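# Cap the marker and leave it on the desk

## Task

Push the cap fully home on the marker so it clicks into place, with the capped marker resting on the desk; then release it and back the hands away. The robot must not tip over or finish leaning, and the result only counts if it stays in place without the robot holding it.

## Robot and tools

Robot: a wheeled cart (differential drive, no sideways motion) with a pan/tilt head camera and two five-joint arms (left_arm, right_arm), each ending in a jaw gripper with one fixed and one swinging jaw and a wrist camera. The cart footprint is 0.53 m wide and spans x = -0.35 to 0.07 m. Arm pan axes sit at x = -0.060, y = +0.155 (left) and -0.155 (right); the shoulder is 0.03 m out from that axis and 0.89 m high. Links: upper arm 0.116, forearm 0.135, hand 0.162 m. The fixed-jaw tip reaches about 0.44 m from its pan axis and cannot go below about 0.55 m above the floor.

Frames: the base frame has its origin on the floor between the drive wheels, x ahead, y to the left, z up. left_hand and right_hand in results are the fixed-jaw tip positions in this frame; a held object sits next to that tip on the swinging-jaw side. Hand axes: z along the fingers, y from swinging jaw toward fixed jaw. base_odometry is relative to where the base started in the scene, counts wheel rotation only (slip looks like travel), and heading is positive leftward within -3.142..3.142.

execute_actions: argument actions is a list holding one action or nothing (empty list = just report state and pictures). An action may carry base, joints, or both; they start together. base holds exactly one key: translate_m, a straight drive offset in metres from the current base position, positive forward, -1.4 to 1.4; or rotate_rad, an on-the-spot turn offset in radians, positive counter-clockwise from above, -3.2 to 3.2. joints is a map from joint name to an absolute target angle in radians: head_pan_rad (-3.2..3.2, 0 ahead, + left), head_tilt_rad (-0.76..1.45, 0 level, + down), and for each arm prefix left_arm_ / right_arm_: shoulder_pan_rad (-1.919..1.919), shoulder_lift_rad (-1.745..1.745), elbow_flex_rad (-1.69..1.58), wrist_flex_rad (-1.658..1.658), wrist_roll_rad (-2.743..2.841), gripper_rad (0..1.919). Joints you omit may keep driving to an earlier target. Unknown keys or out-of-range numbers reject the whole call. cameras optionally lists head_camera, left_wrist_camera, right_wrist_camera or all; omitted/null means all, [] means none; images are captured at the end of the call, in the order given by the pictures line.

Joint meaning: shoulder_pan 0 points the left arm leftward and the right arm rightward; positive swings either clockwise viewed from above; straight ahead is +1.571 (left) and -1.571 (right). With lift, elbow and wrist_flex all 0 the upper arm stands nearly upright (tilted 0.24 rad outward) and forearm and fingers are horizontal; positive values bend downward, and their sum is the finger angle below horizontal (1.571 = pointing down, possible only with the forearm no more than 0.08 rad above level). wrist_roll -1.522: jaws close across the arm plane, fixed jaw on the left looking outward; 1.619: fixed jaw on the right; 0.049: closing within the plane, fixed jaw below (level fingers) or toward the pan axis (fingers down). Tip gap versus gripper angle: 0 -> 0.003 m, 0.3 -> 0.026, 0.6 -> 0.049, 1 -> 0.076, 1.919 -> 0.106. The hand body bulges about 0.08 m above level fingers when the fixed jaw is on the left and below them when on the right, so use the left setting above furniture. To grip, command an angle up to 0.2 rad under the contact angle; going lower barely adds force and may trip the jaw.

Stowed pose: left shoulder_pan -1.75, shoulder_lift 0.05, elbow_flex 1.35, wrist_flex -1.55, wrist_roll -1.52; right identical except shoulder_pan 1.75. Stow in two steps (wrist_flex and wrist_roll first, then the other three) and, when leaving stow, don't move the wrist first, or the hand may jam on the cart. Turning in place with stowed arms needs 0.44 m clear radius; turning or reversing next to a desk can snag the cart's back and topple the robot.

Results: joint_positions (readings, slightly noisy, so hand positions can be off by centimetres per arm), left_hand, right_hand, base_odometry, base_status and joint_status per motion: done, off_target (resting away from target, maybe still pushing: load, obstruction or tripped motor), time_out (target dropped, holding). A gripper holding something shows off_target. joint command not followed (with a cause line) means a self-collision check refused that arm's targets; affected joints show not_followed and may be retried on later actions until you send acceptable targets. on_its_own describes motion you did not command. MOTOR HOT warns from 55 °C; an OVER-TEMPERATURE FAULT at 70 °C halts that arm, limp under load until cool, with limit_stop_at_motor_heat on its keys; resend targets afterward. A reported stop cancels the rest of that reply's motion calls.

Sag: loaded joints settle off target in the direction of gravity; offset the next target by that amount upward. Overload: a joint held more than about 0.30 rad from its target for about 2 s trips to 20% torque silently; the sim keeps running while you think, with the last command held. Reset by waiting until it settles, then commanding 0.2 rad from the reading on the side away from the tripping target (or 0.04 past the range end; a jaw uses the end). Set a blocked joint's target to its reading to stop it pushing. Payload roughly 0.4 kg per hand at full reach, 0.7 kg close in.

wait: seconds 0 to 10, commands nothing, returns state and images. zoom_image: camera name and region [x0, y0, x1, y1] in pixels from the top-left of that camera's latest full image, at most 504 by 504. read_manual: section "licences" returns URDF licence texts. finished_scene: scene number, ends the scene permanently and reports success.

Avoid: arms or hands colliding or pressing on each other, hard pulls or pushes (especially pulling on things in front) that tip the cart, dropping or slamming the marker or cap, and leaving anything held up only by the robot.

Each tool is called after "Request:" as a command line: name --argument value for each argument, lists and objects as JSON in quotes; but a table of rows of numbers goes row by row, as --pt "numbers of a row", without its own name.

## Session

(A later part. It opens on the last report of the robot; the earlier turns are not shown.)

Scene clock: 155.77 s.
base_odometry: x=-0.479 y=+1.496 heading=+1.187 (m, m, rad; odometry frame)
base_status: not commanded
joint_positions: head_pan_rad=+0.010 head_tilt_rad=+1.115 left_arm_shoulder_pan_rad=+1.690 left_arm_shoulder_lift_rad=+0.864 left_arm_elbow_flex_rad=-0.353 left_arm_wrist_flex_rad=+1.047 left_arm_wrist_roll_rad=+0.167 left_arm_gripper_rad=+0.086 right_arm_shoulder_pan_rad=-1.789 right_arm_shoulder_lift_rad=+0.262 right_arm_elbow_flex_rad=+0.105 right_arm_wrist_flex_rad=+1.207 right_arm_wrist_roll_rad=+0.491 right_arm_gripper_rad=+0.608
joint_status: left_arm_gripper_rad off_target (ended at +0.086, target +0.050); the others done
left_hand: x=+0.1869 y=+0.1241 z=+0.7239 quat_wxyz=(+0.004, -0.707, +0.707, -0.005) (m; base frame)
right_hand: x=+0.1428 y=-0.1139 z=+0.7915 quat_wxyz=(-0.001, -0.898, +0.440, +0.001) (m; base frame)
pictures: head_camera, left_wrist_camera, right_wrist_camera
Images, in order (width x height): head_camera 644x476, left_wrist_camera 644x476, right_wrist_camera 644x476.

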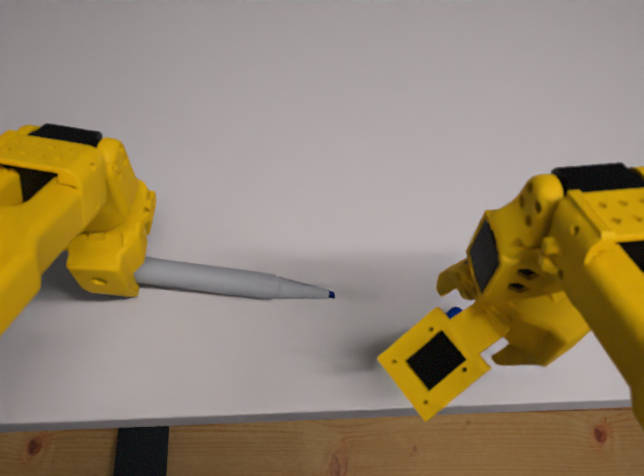

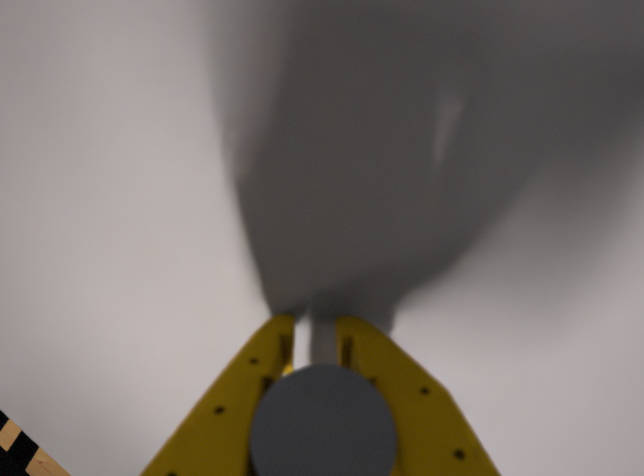

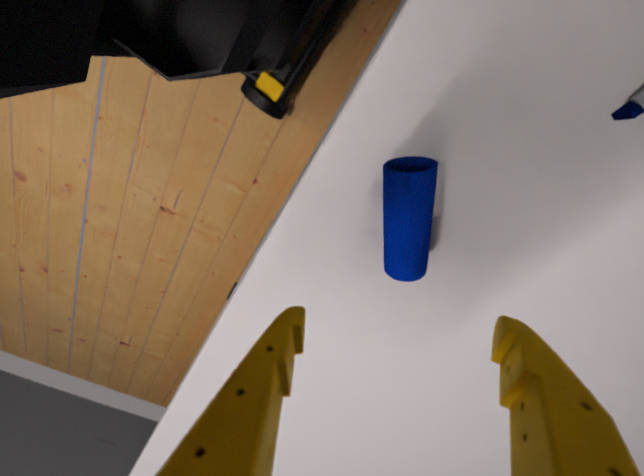

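Request:
execute_actions --actions '[{"joints":{"left_arm_gripper_rad":0.3}}]' --cameras '["head_camera","left_wrist_camera"]'

Scene clock: 159.87 s.
base_odometry: x=-0.479 y=+1.496 heading=+1.187 (m, m, rad; odometry frame)
base_status: not commanded
joint_positions: head_pan_rad=+0.010 head_tilt_rad=+1.115 left_arm_shoulder_pan_rad=+1.690 left_arm_shoulder_lift_rad=+0.864 left_arm_elbow_flex_rad=-0.353 left_arm_wrist_flex_rad=+1.047 left_arm_wrist_roll_rad=+0.167 left_arm_gripper_rad=+0.288 right_arm_shoulder_pan_rad=-1.789 right_arm_shoulder_lift_rad=+0.262 right_arm_elbow_flex_rad=+0.105 right_arm_wrist_flex_rad=+1.207 right_arm_wrist_roll_rad=+0.491 right_arm_gripper_rad=+0.608
joint_status: all done
left_hand: x=+0.1869 y=+0.1241 z=+0.7239 quat_wxyz=(+0.004, -0.707, +0.707, -0.005) (m; base frame)
right_hand: x=+0.1428 y=-0.1139 z=+0.7915 quat_wxyz=(-0.001, -0.898, +0.440, +0.001) (m; base frame)
pictures: head_camera, left_wrist_camera
Images, in order (width x height): head_camera 644x476, left_wrist_camera 644x476.

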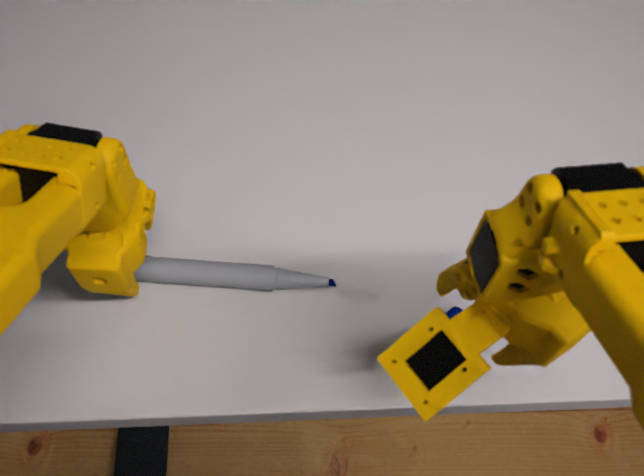

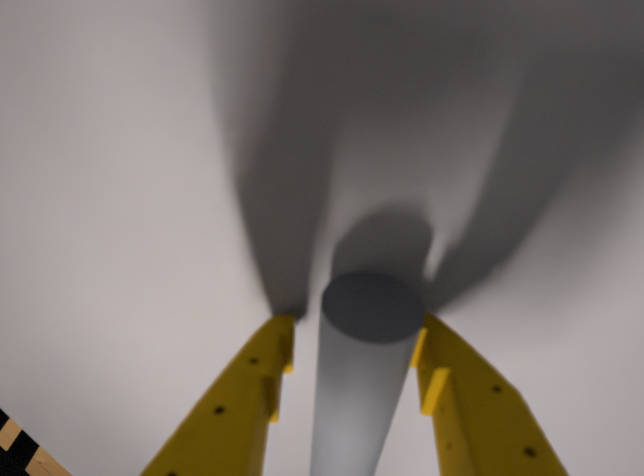

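Request:
execute_actions --actions '[{"joints":{"left_arm_gripper_rad":0.42,"left_arm_shoulder_lift_rad":0.79,"left_arm_wrist_flex_rad":1.06}}]' --cameras '[]'

Request:
execute_actions --actions '[{"joints":{"left_arm_shoulder_pan_rad":1.76,"left_arm_wrist_roll_rad":0.22}}]' --cameras '["left_wrist_camera"]'

Scene clock: 168.53 s.
base_odometry: x=-0.479 y=+1.496 heading=+1.187 (m, m, rad; odometry frame)
base_status: not commanded
joint_positions: head_pan_rad=+0.010 head_tilt_rad=+1.115 left_arm_shoulder_pan_rad=+1.690 left_arm_shoulder_lift_rad=+0.844 left_arm_elbow_flex_rad=-0.353 left_arm_wrist_flex_rad=+1.049 left_arm_wrist_roll_rad=+0.167 left_arm_gripper_rad=+0.410 right_arm_shoulder_pan_rad=-1.789 right_arm_shoulder_lift_rad=+0.262 right_arm_elbow_flex_rad=+0.105 right_arm_wrist_flex_rad=+1.207 right_arm_wrist_roll_rad=+0.491 right_arm_gripper_rad=+0.608
joint_status: all done
left_hand: x=+0.1900 y=+0.1237 z=+0.7283 quat_wxyz=(+0.010, -0.707, +0.707, -0.013) (m; base frame)
right_hand: x=+0.1428 y=-0.1139 z=+0.7915 quat_wxyz=(-0.001, -0.898, +0.440, +0.001) (m; base frame)
pictures: none
No camera images: the call's "cameras" was empty. Leave "cameras" out to get every camera's image.

Scene clock: 169.23 s.
base_odometry: x=-0.479 y=+1.496 heading=+1.187 (m, m, rad; odometry frame)
base_status: not commanded
joint_positions: head_pan_rad=+0.010 head_tilt_rad=+1.115 left_arm_shoulder_pan_rad=+1.748 left_arm_shoulder_lift_rad=+0.844 left_arm_elbow_flex_rad=-0.353 left_arm_wrist_flex_rad=+1.049 left_arm_wrist_roll_rad=+0.213 left_arm_gripper_rad=+0.410 right_arm_shoulder_pan_rad=-1.789 right_arm_shoulder_lift_rad=+0.262 right_arm_elbow_flex_rad=+0.105 right_arm_wrist_flex_rad=+1.207 right_arm_wrist_roll_rad=+0.491 right_arm_gripper_rad=+0.608
joint_status: all done
left_hand: x=+0.1877 y=+0.1088 z=+0.7283 quat_wxyz=(+0.009, -0.702, +0.712, -0.013) (m; base frame)
right_hand: x=+0.1428 y=-0.1139 z=+0.7915 quat_wxyz=(-0.001, -0.898, +0.440, +0.001) (m; base frame)
pictures: left_wrist_camera
Images, in order (width x height): left_wrist_camera 644x476.

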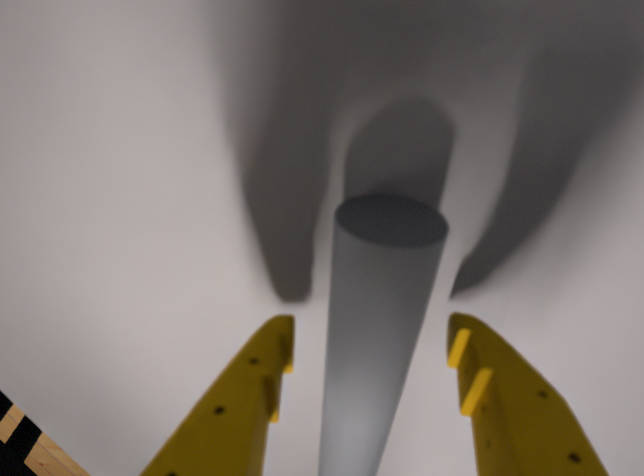

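Request:
execute_actions --actions '[{"joints":{"left_arm_gripper_rad":0.08}}]' --cameras '["head_camera","left_wrist_camera"]'

Scene clock: 171.87 s.
base_odometry: x=-0.479 y=+1.496 heading=+1.187 (m, m, rad; odometry frame)
base_status: not commanded
joint_positions: head_pan_rad=+0.010 head_tilt_rad=+1.115 left_arm_shoulder_pan_rad=+1.748 left_arm_shoulder_lift_rad=+0.844 left_arm_elbow_flex_rad=-0.353 left_arm_wrist_flex_rad=+1.050 left_arm_wrist_roll_rad=+0.213 left_arm_gripper_rad=+0.207 right_arm_shoulder_pan_rad=-1.789 right_arm_shoulder_lift_rad=+0.262 right_arm_elbow_flex_rad=+0.105 right_arm_wrist_flex_rad=+1.207 right_arm_wrist_roll_rad=+0.491 right_arm_gripper_rad=+0.608
joint_status: left_arm_gripper_rad off_target (ended at +0.207, target +0.080)
left_hand: x=+0.1875 y=+0.1089 z=+0.7283 quat_wxyz=(+0.009, -0.702, +0.712, -0.013) (m; base frame)
right_hand: x=+0.1428 y=-0.1139 z=+0.7915 quat_wxyz=(-0.001, -0.898, +0.440, +0.001) (m; base frame)
pictures: head_camera, left_wrist_camera
Images, in order (width x height): head_camera 644x476, left_wrist_camera 644x476.

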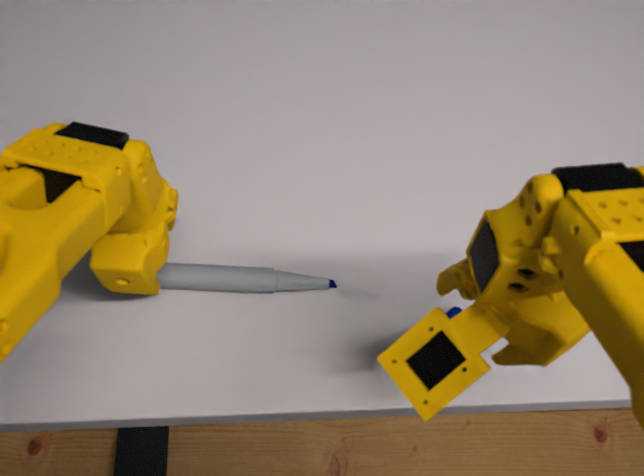

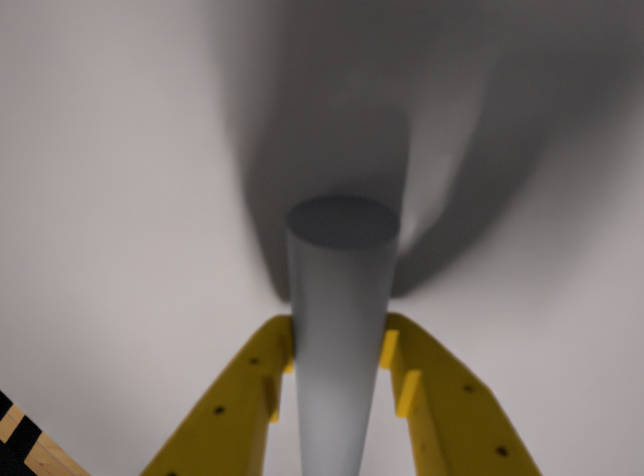

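Request:
execute_actions --actions '[{"joints":{"right_arm_shoulder_pan_rad":-1.725,"right_arm_wrist_roll_rad":0.555,"right_arm_shoulder_lift_rad":0.615,"right_arm_elbow_flex_rad":-0.26,"right_arm_wrist_flex_rad":1.16}}]' --cameras '["head_camera","right_wrist_camera"]'

Scene clock: 181.00 s.
base_odometry: x=-0.479 y=+1.496 heading=+1.187 (m, m, rad; odometry frame)
base_status: not commanded
joint_positions: head_pan_rad=+0.010 head_tilt_rad=+1.115 left_arm_shoulder_pan_rad=+1.748 left_arm_shoulder_lift_rad=+0.844 left_arm_elbow_flex_rad=-0.353 left_arm_wrist_flex_rad=+1.050 left_arm_wrist_roll_rad=+0.213 left_arm_gripper_rad=+0.207 right_arm_shoulder_pan_rad=-1.737 right_arm_shoulder_lift_rad=+0.632 right_arm_elbow_flex_rad=-0.230 right_arm_wrist_flex_rad=+1.167 right_arm_wrist_roll_rad=+0.546 right_arm_gripper_rad=+0.608
joint_status: all done
left_hand: x=+0.1875 y=+0.1089 z=+0.7283 quat_wxyz=(+0.009, -0.702, +0.712, -0.013) (m; base frame)
right_hand: x=+0.1765 y=-0.1196 z=+0.7598 quat_wxyz=(+0.000, -0.899, +0.438, -0.001) (m; base frame)
pictures: head_camera, right_wrist_camera
Images, in order (width x height): head_camera 644x476, right_wrist_camera 644x476.

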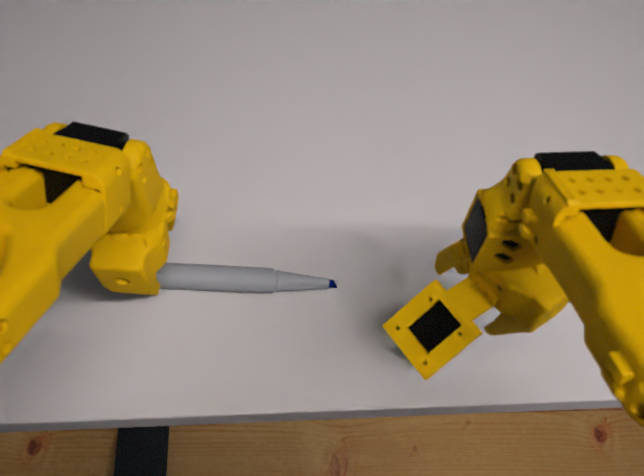

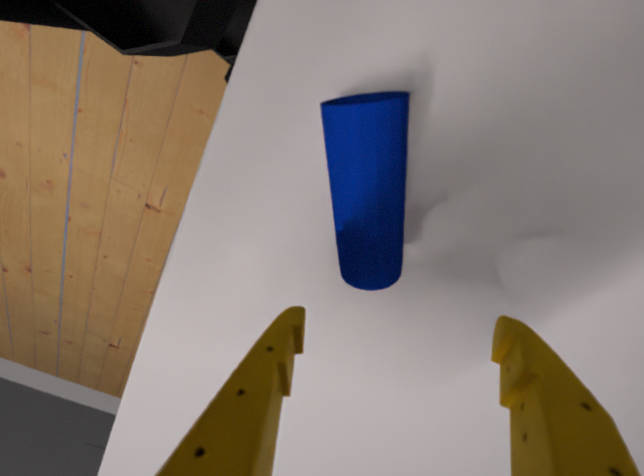

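Request:
execute_actions --actions '[{"joints":{"right_arm_shoulder_pan_rad":-1.787,"right_arm_wrist_roll_rad":0.635,"right_arm_shoulder_lift_rad":0.63,"right_arm_elbow_flex_rad":-0.135,"right_arm_wrist_flex_rad":1.05}}]' --cameras '["right_wrist_camera"]'

Scene clock: 189.40 s.
base_odometry: x=-0.479 y=+1.496 heading=+1.187 (m, m, rad; odometry frame)
base_status: not commanded
joint_positions: head_pan_rad=+0.010 head_tilt_rad=+1.115 left_arm_shoulder_pan_rad=+1.748 left_arm_shoulder_lift_rad=+0.844 left_arm_elbow_flex_rad=-0.353 left_arm_wrist_flex_rad=+1.050 left_arm_wrist_roll_rad=+0.213 left_arm_gripper_rad=+0.207 right_arm_shoulder_pan_rad=-1.777 right_arm_shoulder_lift_rad=+0.647 right_arm_elbow_flex_rad=-0.131 right_arm_wrist_flex_rad=+1.058 right_arm_wrist_roll_rad=+0.626 right_arm_gripper_rad=+0.608
joint_status: all done
left_hand: x=+0.1875 y=+0.1089 z=+0.7283 quat_wxyz=(+0.009, -0.702, +0.712, -0.013) (m; base frame)
right_hand: x=+0.1696 y=-0.1118 z=+0.7445 quat_wxyz=(-0.001, -0.923, +0.384, +0.001) (m; base frame)
pictures: right_wrist_camera
Images, in order (width x height): right_wrist_camera 644x476.

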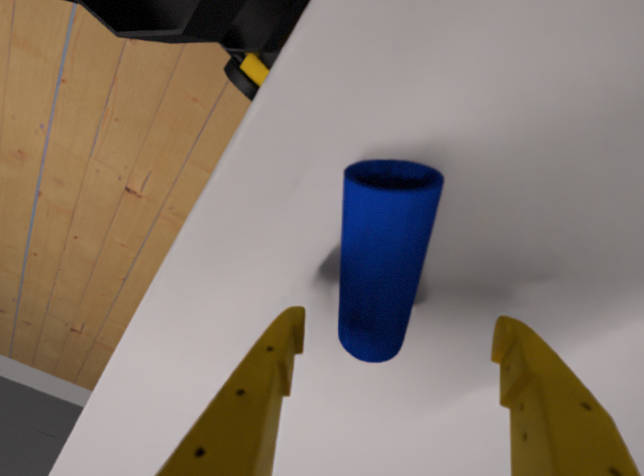

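Request:
execute_actions --actions '[{"joints":{"right_arm_shoulder_lift_rad":0.67,"right_arm_wrist_flex_rad":1.0}}]' --cameras '["right_wrist_camera"]'

Scene clock: 193.07 s.
base_odometry: x=-0.479 y=+1.496 heading=+1.187 (m, m, rad; odometry frame)
base_status: not commanded
joint_positions: head_pan_rad=+0.010 head_tilt_rad=+1.115 left_arm_shoulder_pan_rad=+1.748 left_arm_shoulder_lift_rad=+0.844 left_arm_elbow_flex_rad=-0.353 left_arm_wrist_flex_rad=+1.050 left_arm_wrist_roll_rad=+0.213 left_arm_gripper_rad=+0.207 right_arm_shoulder_pan_rad=-1.777 right_arm_shoulder_lift_rad=+0.687 right_arm_elbow_flex_rad=-0.131 right_arm_wrist_flex_rad=+1.008 right_arm_wrist_roll_rad=+0.626 right_arm_gripper_rad=+0.608
joint_status: all done
left_hand: x=+0.1875 y=+0.1089 z=+0.7283 quat_wxyz=(+0.009, -0.702, +0.712, -0.013) (m; base frame)
right_hand: x=+0.1715 y=-0.1114 z=+0.7360 quat_wxyz=(+0.002, -0.923, +0.384, -0.003) (m; base frame)
pictures: right_wrist_camera
Images, in order (width x height): right_wrist_camera 644x476.

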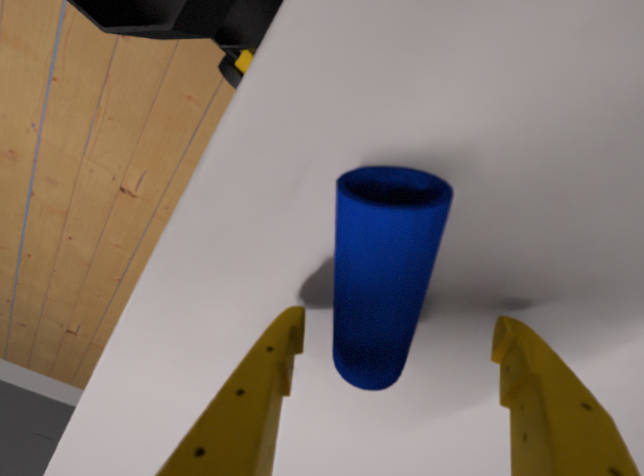

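Request:
execute_actions --actions '[{"joints":{"right_arm_gripper_rad":0.1}}]' --cameras '["right_wrist_camera"]'

Scene clock: 195.97 s.
base_odometry: x=-0.479 y=+1.496 heading=+1.187 (m, m, rad; odometry frame)
base_status: not commanded
joint_positions: head_pan_rad=+0.010 head_tilt_rad=+1.115 left_arm_shoulder_pan_rad=+1.748 left_arm_shoulder_lift_rad=+0.844 left_arm_elbow_flex_rad=-0.353 left_arm_wrist_flex_rad=+1.050 left_arm_wrist_roll_rad=+0.213 left_arm_gripper_rad=+0.207 right_arm_shoulder_pan_rad=-1.777 right_arm_shoulder_lift_rad=+0.687 right_arm_elbow_flex_rad=-0.131 right_arm_wrist_flex_rad=+1.008 right_arm_wrist_roll_rad=+0.626 right_arm_gripper_rad=+0.218
joint_status: right_arm_gripper_rad off_target (ended at +0.218, target +0.100)
left_hand: x=+0.1875 y=+0.1089 z=+0.7283 quat_wxyz=(+0.009, -0.702, +0.712, -0.013) (m; base frame)
right_hand: x=+0.1715 y=-0.1114 z=+0.7360 quat_wxyz=(+0.002, -0.923, +0.384, -0.003) (m; base frame)
pictures: right_wrist_camera
Images, in order (width x height): right_wrist_camera 644x476.

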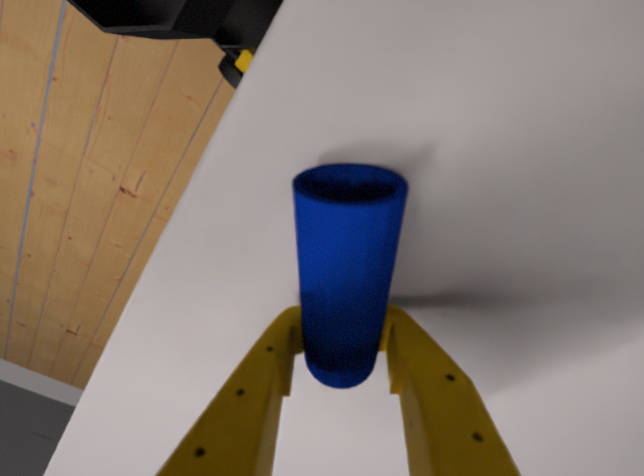

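Request:
execute_actions --actions '[{"joints":{"right_arm_shoulder_lift_rad":0.60,"right_arm_wrist_flex_rad":1.05}}]' --cameras '[]'

Request:
execute_actions --actions '[{"joints":{"right_arm_wrist_roll_rad":-0.165,"right_arm_shoulder_lift_rad":0.76,"right_arm_elbow_flex_rad":-0.40,"right_arm_wrist_flex_rad":1.05}}]' --cameras '["head_camera","right_wrist_camera"]'

Scene clock: 205.23 s.
base_odometry: x=-0.479 y=+1.496 heading=+1.187 (m, m, rad; odometry frame)
base_status: not commanded
joint_positions: head_pan_rad=+0.010 head_tilt_rad=+1.115 left_arm_shoulder_pan_rad=+1.748 left_arm_shoulder_lift_rad=+0.844 left_arm_elbow_flex_rad=-0.353 left_arm_wrist_flex_rad=+1.050 left_arm_wrist_roll_rad=+0.213 left_arm_gripper_rad=+0.207 right_arm_shoulder_pan_rad=-1.777 right_arm_shoulder_lift_rad=+0.656 right_arm_elbow_flex_rad=-0.131 right_arm_wrist_flex_rad=+1.041 right_arm_wrist_roll_rad=+0.626 right_arm_gripper_rad=+0.218
joint_status: all done
left_hand: x=+0.1875 y=+0.1089 z=+0.7283 quat_wxyz=(+0.009, -0.702, +0.712, -0.013) (m; base frame)
right_hand: x=+0.1709 y=-0.1116 z=+0.7425 quat_wxyz=(+0.001, -0.923, +0.384, -0.002) (m; base frame)
pictures: none
No camera images: the call's "cameras" was empty. Leave "cameras" out to get every camera's image.

Scene clock: 206.60 s.
base_odometry: x=-0.479 y=+1.496 heading=+1.187 (m, m, rad; odometry frame)
base_status: not commanded
joint_positions: head_pan_rad=+0.010 head_tilt_rad=+1.115 left_arm_shoulder_pan_rad=+1.748 left_arm_shoulder_lift_rad=+0.844 left_arm_elbow_flex_rad=-0.353 left_arm_wrist_flex_rad=+1.050 left_arm_wrist_roll_rad=+0.213 left_arm_gripper_rad=+0.207 right_arm_shoulder_pan_rad=-1.777 right_arm_shoulder_lift_rad=+0.780 right_arm_elbow_flex_rad=-0.368 right_arm_wrist_flex_rad=+1.043 right_arm_wrist_roll_rad=-0.155 right_arm_gripper_rad=+0.218
joint_status: all done
left_hand: x=+0.1875 y=+0.1089 z=+0.7283 quat_wxyz=(+0.009, -0.702, +0.712, -0.013) (m; base frame)
right_hand: x=+0.2000 y=-0.0995 z=+0.7446 quat_wxyz=(+0.048, -0.707, +0.705, -0.032) (m; base frame)
pictures: head_camera, right_wrist_camera
Images, in order (width x height): head_camera 644x476, right_wrist_camera 644x476.

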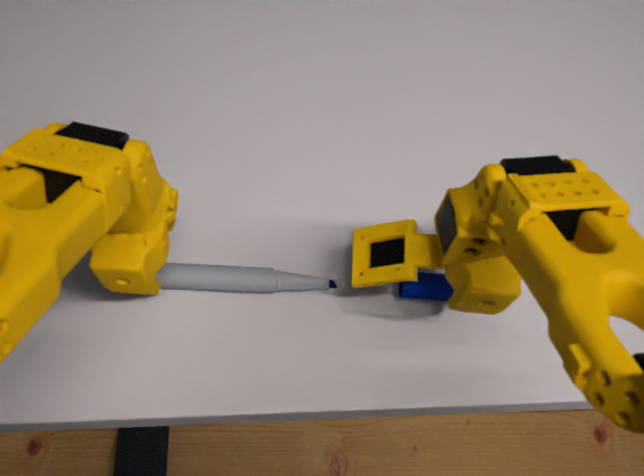

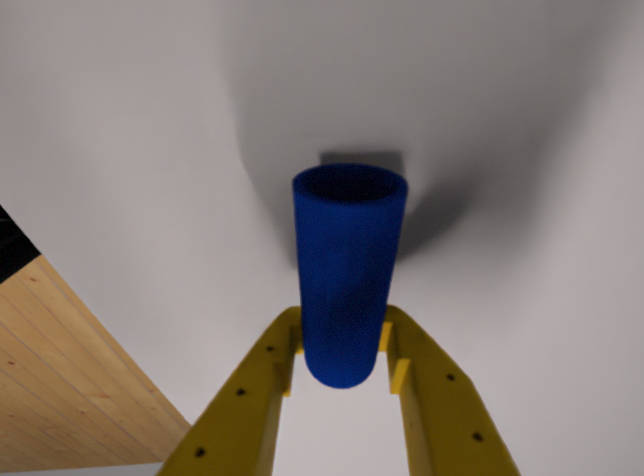

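Request:
execute_actions --actions '[{"joints":{"right_arm_shoulder_pan_rad":-1.91,"right_arm_wrist_roll_rad":-0.29,"right_arm_shoulder_lift_rad":0.78,"right_arm_wrist_flex_rad":0.96}}]' --cameras '["head_camera","right_wrist_camera"]'

Scene clock: 212.00 s.
base_odometry: x=-0.479 y=+1.496 heading=+1.187 (m, m, rad; odometry frame)
base_status: not commanded
joint_positions: head_pan_rad=+0.010 head_tilt_rad=+1.115 left_arm_shoulder_pan_rad=+1.748 left_arm_shoulder_lift_rad=+0.844 left_arm_elbow_flex_rad=-0.353 left_arm_wrist_flex_rad=+1.050 left_arm_wrist_roll_rad=+0.213 left_arm_gripper_rad=+0.207 right_arm_shoulder_pan_rad=-1.898 right_arm_shoulder_lift_rad=+0.800 right_arm_elbow_flex_rad=-0.368 right_arm_wrist_flex_rad=+0.969 right_arm_wrist_roll_rad=-0.282 right_arm_gripper_rad=+0.218
joint_status: all done
left_hand: x=+0.1875 y=+0.1089 z=+0.7283 quat_wxyz=(+0.009, -0.702, +0.712, -0.013) (m; base frame)
right_hand: x=+0.1996 y=-0.0646 z=+0.7410 quat_wxyz=(+0.076, -0.703, +0.706, -0.037) (m; base frame)
pictures: head_camera, right_wrist_camera
Images, in order (width x height): head_camera 644x476, right_wrist_camera 644x476.

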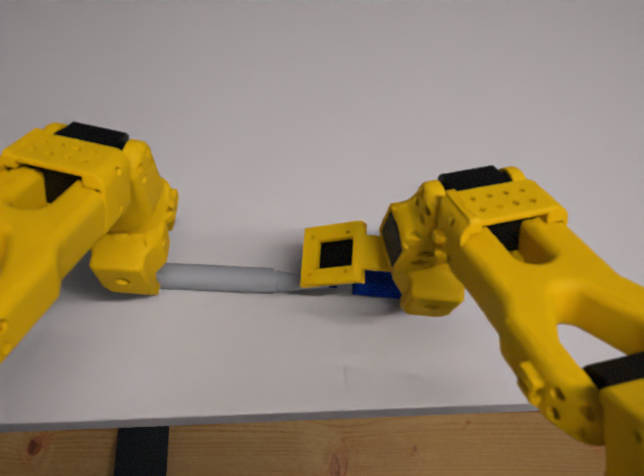

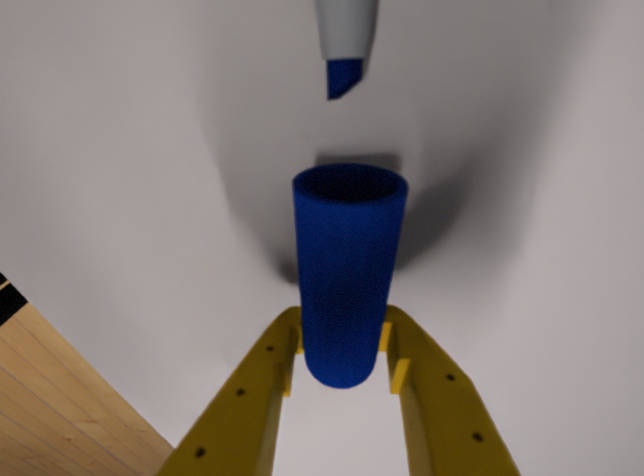

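Request:
execute_actions --actions '[{"joints":{"right_arm_shoulder_lift_rad":0.80,"right_arm_wrist_flex_rad":0.94}}]' --cameras '["right_wrist_camera"]'

Scene clock: 215.80 s.
base_odometry: x=-0.479 y=+1.496 heading=+1.187 (m, m, rad; odometry frame)
base_status: not commanded
joint_positions: head_pan_rad=+0.010 head_tilt_rad=+1.115 left_arm_shoulder_pan_rad=+1.748 left_arm_shoulder_lift_rad=+0.844 left_arm_elbow_flex_rad=-0.353 left_arm_wrist_flex_rad=+1.050 left_arm_wrist_roll_rad=+0.213 left_arm_gripper_rad=+0.207 right_arm_shoulder_pan_rad=-1.898 right_arm_shoulder_lift_rad=+0.820 right_arm_elbow_flex_rad=-0.368 right_arm_wrist_flex_rad=+0.951 right_arm_wrist_roll_rad=-0.282 right_arm_gripper_rad=+0.218
joint_status: all done
left_hand: x=+0.1875 y=+0.1089 z=+0.7283 quat_wxyz=(+0.009, -0.702, +0.712, -0.013) (m; base frame)
right_hand: x=+0.1995 y=-0.0647 z=+0.7364 quat_wxyz=(+0.075, -0.703, +0.706, -0.037) (m; base frame)
pictures: right_wrist_camera
Images, in order (width x height): right_wrist_camera 644x476.

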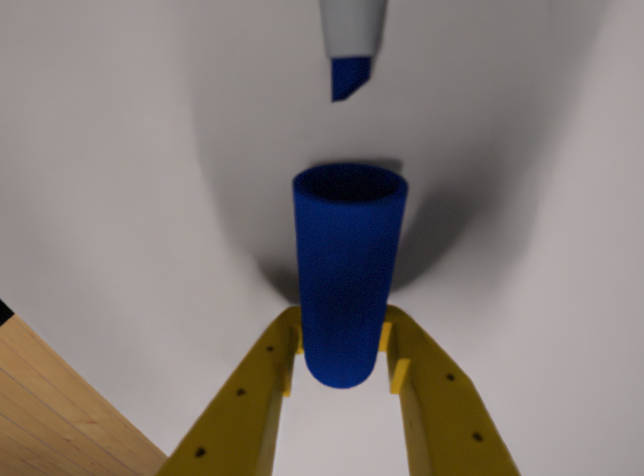

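Request:
execute_actions --actions '[{"joints":{"left_arm_shoulder_pan_rad":1.842,"left_arm_wrist_roll_rad":0.304,"left_arm_wrist_flex_rad":1.008}}]' --cameras '["head_camera","right_wrist_camera"]'

Scene clock: 219.60 s.
base_odometry: x=-0.479 y=+1.496 heading=+1.187 (m, m, rad; odometry frame)
base_status: not commanded
joint_positions: head_pan_rad=+0.010 head_tilt_rad=+1.115 left_arm_shoulder_pan_rad=+1.831 left_arm_shoulder_lift_rad=+0.844 left_arm_elbow_flex_rad=-0.353 left_arm_wrist_flex_rad=+1.019 left_arm_wrist_roll_rad=+0.296 left_arm_gripper_rad=+0.207 right_arm_shoulder_pan_rad=-1.898 right_arm_shoulder_lift_rad=+0.820 right_arm_elbow_flex_rad=-0.368 right_arm_wrist_flex_rad=+0.949 right_arm_wrist_roll_rad=-0.282 right_arm_gripper_rad=+0.218
joint_status: all done
left_hand: x=+0.1876 y=+0.0866 z=+0.7283 quat_wxyz=(+0.016, -0.702, +0.711, -0.026) (m; base frame)
right_hand: x=+0.1997 y=-0.0646 z=+0.7365 quat_wxyz=(+0.076, -0.703, +0.706, -0.037) (m; base frame)
pictures: head_camera, right_wrist_camera
Images, in order (width x height): head_camera 644x476, right_wrist_camera 644x476.

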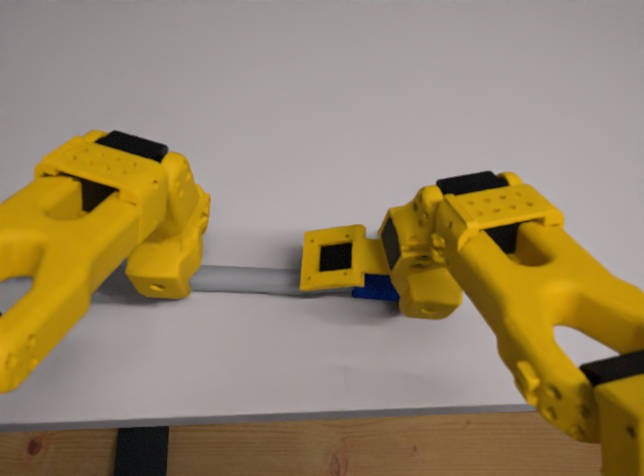

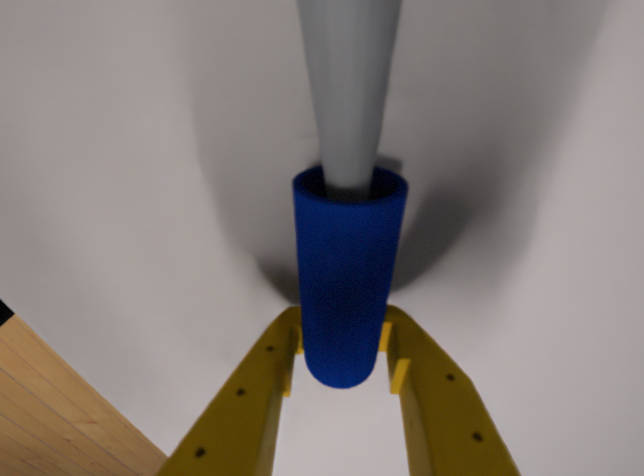

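Request:
execute_actions --actions '[{"joints":{"left_arm_shoulder_pan_rad":1.919,"left_arm_wrist_roll_rad":0.381,"left_arm_wrist_flex_rad":0.965}}]' --cameras '["head_camera","right_wrist_camera"]'

Scene clock: 223.40 s.
base_odometry: x=-0.479 y=+1.496 heading=+1.187 (m, m, rad; odometry frame)
base_status: not commanded
joint_positions: head_pan_rad=+0.010 head_tilt_rad=+1.115 left_arm_shoulder_pan_rad=+1.908 left_arm_shoulder_lift_rad=+0.844 left_arm_elbow_flex_rad=-0.353 left_arm_wrist_flex_rad=+0.979 left_arm_wrist_roll_rad=+0.373 left_arm_gripper_rad=+0.207 right_arm_shoulder_pan_rad=-1.898 right_arm_shoulder_lift_rad=+0.820 right_arm_elbow_flex_rad=-0.368 right_arm_wrist_flex_rad=+0.949 right_arm_wrist_roll_rad=-0.282 right_arm_gripper_rad=+0.218
joint_status: all done
left_hand: x=+0.1876 y=+0.0651 z=+0.7285 quat_wxyz=(+0.022, -0.702, +0.711, -0.045) (m; base frame)
right_hand: x=+0.1997 y=-0.0646 z=+0.7365 quat_wxyz=(+0.076, -0.703, +0.706, -0.037) (m; base frame)
pictures: head_camera, right_wrist_camera
Images, in order (width x height): head_camera 644x476, right_wrist_camera 644x476.

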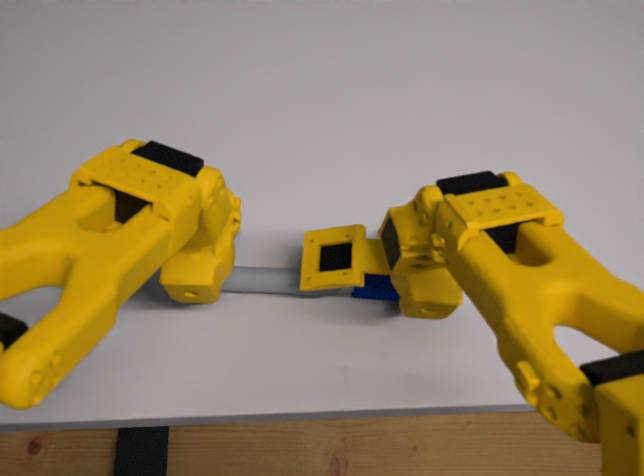

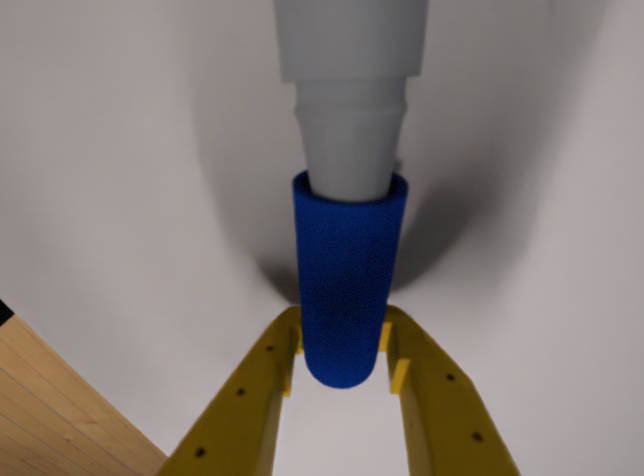

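Request:
execute_actions --actions '[{"joints":{"left_arm_gripper_rad":0.45,"right_arm_gripper_rad":0.03}}]' --cameras '[]'

Request:
execute_actions --actions '[{"joints":{"left_arm_shoulder_lift_rad":0.65,"left_arm_wrist_flex_rad":1.15}}]' --cameras '[]'

Request:
execute_actions --actions '[{"joints":{"left_arm_shoulder_pan_rad":1.58,"left_arm_wrist_roll_rad":-1.45,"left_arm_gripper_rad":0.6}}]' --cameras '[]'

Request:
execute_actions --actions '[{"joints":{"left_arm_shoulder_lift_rad":0.82,"left_arm_wrist_flex_rad":1.05}}]'

Scene clock: 242.13 s.
base_odometry: x=-0.479 y=+1.496 heading=+1.187 (m, m, rad; odometry frame)
base_status: not commanded
joint_positions: head_pan_rad=+0.010 head_tilt_rad=+1.115 left_arm_shoulder_pan_rad=+1.908 left_arm_shoulder_lift_rad=+0.844 left_arm_elbow_flex_rad=-0.353 left_arm_wrist_flex_rad=+0.978 left_arm_wrist_roll_rad=+0.373 left_arm_gripper_rad=+0.439 right_arm_shoulder_pan_rad=-1.899 right_arm_shoulder_lift_rad=+0.822 right_arm_elbow_flex_rad=-0.368 right_arm_wrist_flex_rad=+0.949 right_arm_wrist_roll_rad=-0.282 right_arm_gripper_rad=+0.215
joint_status: right_arm_gripper_rad off_target (ended at +0.215, target +0.030); the others done
left_hand: x=+0.1879 y=+0.0651 z=+0.7286 quat_wxyz=(+0.023, -0.702, +0.711, -0.046) (m; base frame)
right_hand: x=+0.1993 y=-0.0643 z=+0.7361 quat_wxyz=(+0.075, -0.704, +0.705, -0.037) (m; base frame)
pictures: none
No camera images: the call's "cameras" was empty. Leave "cameras" out to get every camera's image.

Scene clock: 243.00 s.
base_odometry: x=-0.479 y=+1.496 heading=+1.187 (m, m, rad; odometry frame)
base_status: not commanded
joint_positions: head_pan_rad=+0.010 head_tilt_rad=+1.115 left_arm_shoulder_pan_rad=+1.908 left_arm_shoulder_lift_rad=+0.702 left_arm_elbow_flex_rad=-0.353 left_arm_wrist_flex_rad=+1.139 left_arm_wrist_roll_rad=+0.373 left_arm_gripper_rad=+0.440 right_arm_shoulder_pan_rad=-1.899 right_arm_shoulder_lift_rad=+0.822 right_arm_elbow_flex_rad=-0.368 right_arm_wrist_flex_rad=+0.949 right_arm_wrist_roll_rad=-0.282 right_arm_gripper_rad=+0.215
joint_status: all done
left_hand: x=+0.1834 y=+0.0666 z=+0.7600 quat_wxyz=(+0.018, -0.702, +0.711, -0.037) (m; base frame)
right_hand: x=+0.1993 y=-0.0643 z=+0.7361 quat_wxyz=(+0.075, -0.704, +0.705, -0.037) (m; base frame)
pictures: none
No camera images: the call's "cameras" was empty. Leave "cameras" out to get every camera's image.

Scene clock: 245.17 s.
base_odometry: x=-0.479 y=+1.496 heading=+1.187 (m, m, rad; odometry frame)
base_status: not commanded
joint_positions: head_pan_rad=+0.010 head_tilt_rad=+1.115 left_arm_shoulder_pan_rad=+1.592 left_arm_shoulder_lift_rad=+0.702 left_arm_elbow_flex_rad=-0.353 left_arm_wrist_flex_rad=+1.141 left_arm_wrist_roll_rad=-1.442 left_arm_gripper_rad=+0.590 right_arm_shoulder_pan_rad=-1.899 right_arm_shoulder_lift_rad=+0.822 right_arm_elbow_flex_rad=-0.368 right_arm_wrist_flex_rad=+0.949 right_arm_wrist_roll_rad=-0.282 right_arm_gripper_rad=+0.215
joint_status: all done
left_hand: x=+0.2053 y=+0.1571 z=+0.7605 quat_wxyz=(+0.041, -0.030, +0.999, -0.002) (m; base frame)
right_hand: x=+0.1993 y=-0.0643 z=+0.7361 quat_wxyz=(+0.075, -0.704, +0.705, -0.037) (m; base frame)
pictures: none
No camera images: the call's "cameras" was empty. Leave "cameras" out to get every camera's image.

Scene clock: 245.93 s.
base_odometry: x=-0.479 y=+1.496 heading=+1.187 (m, m, rad; odometry frame)
base_status: not commanded
joint_positions: head_pan_rad=+0.010 head_tilt_rad=+1.115 left_arm_shoulder_pan_rad=+1.592 left_arm_shoulder_lift_rad=+0.834 left_arm_elbow_flex_rad=-0.353 left_arm_wrist_flex_rad=+1.062 left_arm_wrist_roll_rad=-1.442 left_arm_gripper_rad=+0.590 right_arm_shoulder_pan_rad=-1.899 right_arm_shoulder_lift_rad=+0.822 right_arm_elbow_flex_rad=-0.368 right_arm_wrist_flex_rad=+0.949 right_arm_wrist_roll_rad=-0.282 right_arm_gripper_rad=+0.215
joint_status: all done
left_hand: x=+0.1983 y=+0.1572 z=+0.7306 quat_wxyz=(+0.014, -0.030, +0.999, -0.001) (m; base frame)
right_hand: x=+0.1993 y=-0.0643 z=+0.7361 quat_wxyz=(+0.075, -0.704, +0.705, -0.037) (m; base frame)
pictures: head_camera, left_wrist_camera, right_wrist_camera
Images, in order (width x height): head_camera 644x476, left_wrist_camera 644x476, right_wrist_camera 644x476.

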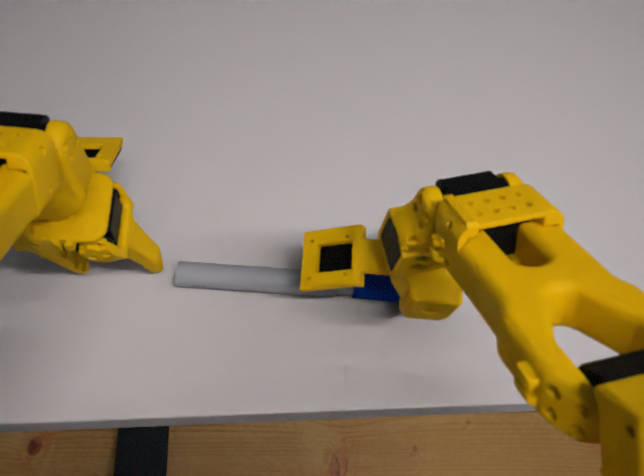

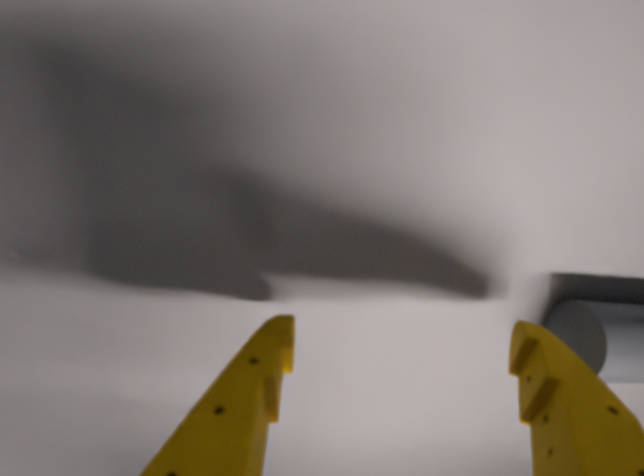

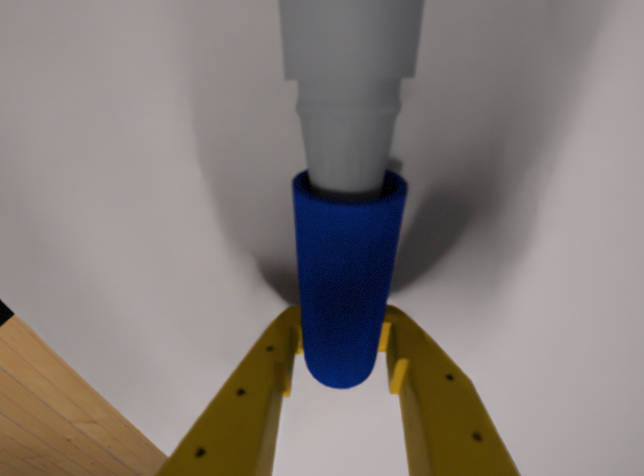

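Request:
execute_actions --actions '[{"joints":{"left_arm_shoulder_lift_rad":0.84,"left_arm_shoulder_pan_rad":1.64}}]'

Scene clock: 252.80 s.
base_odometry: x=-0.479 y=+1.496 heading=+1.187 (m, m, rad; odometry frame)
base_status: not commanded
joint_positions: head_pan_rad=+0.010 head_tilt_rad=+1.115 left_arm_shoulder_pan_rad=+1.629 left_arm_shoulder_lift_rad=+0.854 left_arm_elbow_flex_rad=-0.353 left_arm_wrist_flex_rad=+1.062 left_arm_wrist_roll_rad=-1.442 left_arm_gripper_rad=+0.590 right_arm_shoulder_pan_rad=-1.899 right_arm_shoulder_lift_rad=+0.822 right_arm_elbow_flex_rad=-0.368 right_arm_wrist_flex_rad=+0.949 right_arm_wrist_roll_rad=-0.282 right_arm_gripper_rad=+0.215
joint_status: all done
left_hand: x=+0.1949 y=+0.1479 z=+0.7261 quat_wxyz=(+0.004, -0.011, +1.000, +0.000) (m; base frame)
right_hand: x=+0.1993 y=-0.0643 z=+0.7361 quat_wxyz=(+0.075, -0.704, +0.705, -0.037) (m; base frame)
pictures: head_camera, left_wrist_camera, right_wrist_camera
Images, in order (width x height): head_camera 644x476, left_wrist_camera 644x476, right_wrist_camera 644x476.

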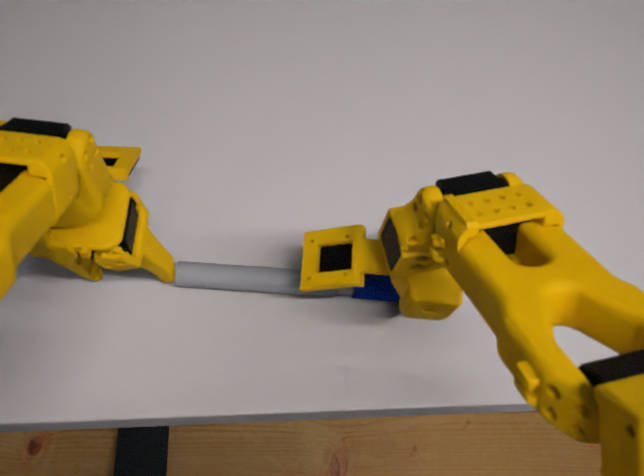

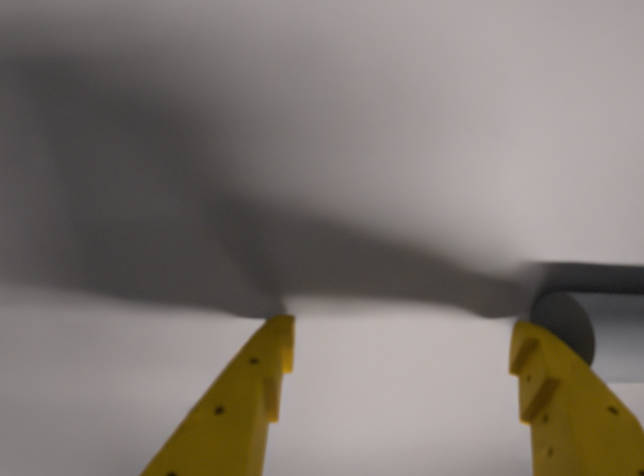

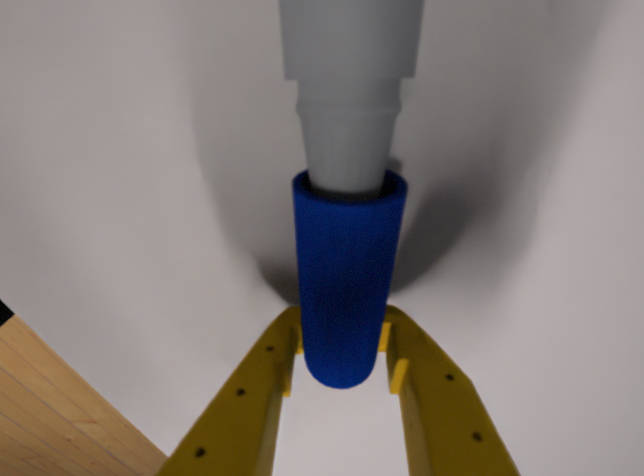

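Centered. Push.

Request:
execute_actions --actions '[{"joints":{"left_arm_shoulder_pan_rad":1.72,"left_arm_wrist_roll_rad":-1.36}}]'

Scene clock: 255.10 s.
base_odometry: x=-0.479 y=+1.496 heading=+1.187 (m, m, rad; odometry frame)
base_status: not commanded
joint_positions: head_pan_rad=+0.010 head_tilt_rad=+1.115 left_arm_shoulder_pan_rad=+1.693 left_arm_shoulder_lift_rad=+0.854 left_arm_elbow_flex_rad=-0.353 left_arm_wrist_flex_rad=+1.062 left_arm_wrist_roll_rad=-1.368 left_arm_gripper_rad=+0.590 right_arm_shoulder_pan_rad=-1.899 right_arm_shoulder_lift_rad=+0.822 right_arm_elbow_flex_rad=-0.368 right_arm_wrist_flex_rad=+0.949 right_arm_wrist_roll_rad=-0.282 right_arm_gripper_rad=+0.215
joint_status: left_arm_shoulder_pan_rad off_target (ended at +1.694, target +1.720); the others done
left_hand: x=+0.1933 y=+0.1315 z=+0.7261 quat_wxyz=(+0.004, -0.016, +1.000, -0.001) (m; base frame)
right_hand: x=+0.1993 y=-0.0643 z=+0.7361 quat_wxyz=(+0.075, -0.704, +0.705, -0.037) (m; base frame)
pictures: head_camera, left_wrist_camera, right_wrist_camera
Images, in order (width x height): head_camera 644x476, left_wrist_camera 644x476, right_wrist_camera 644x476.

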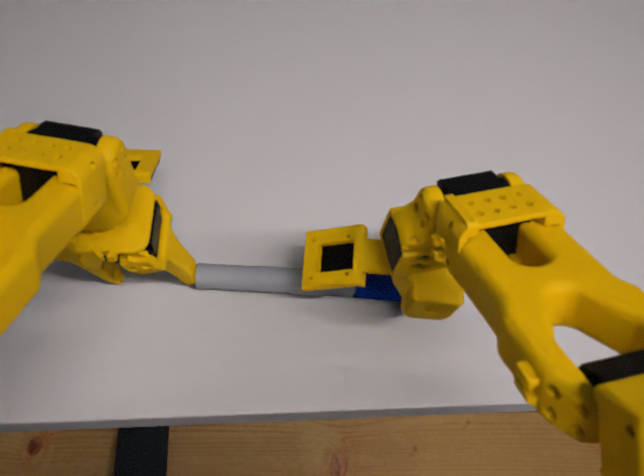

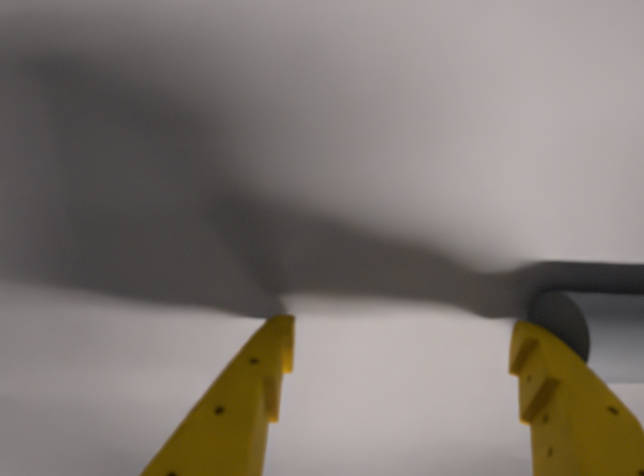

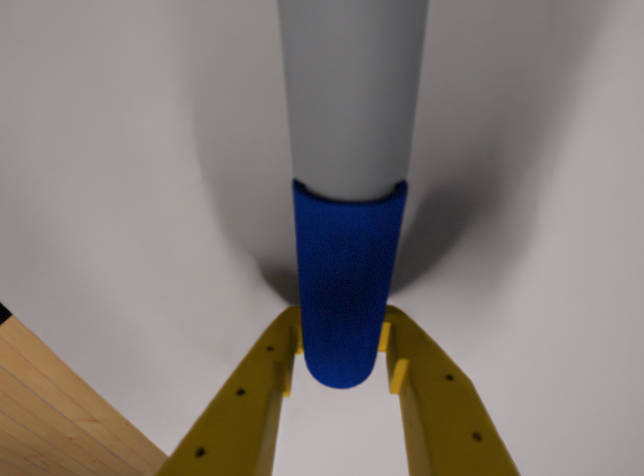

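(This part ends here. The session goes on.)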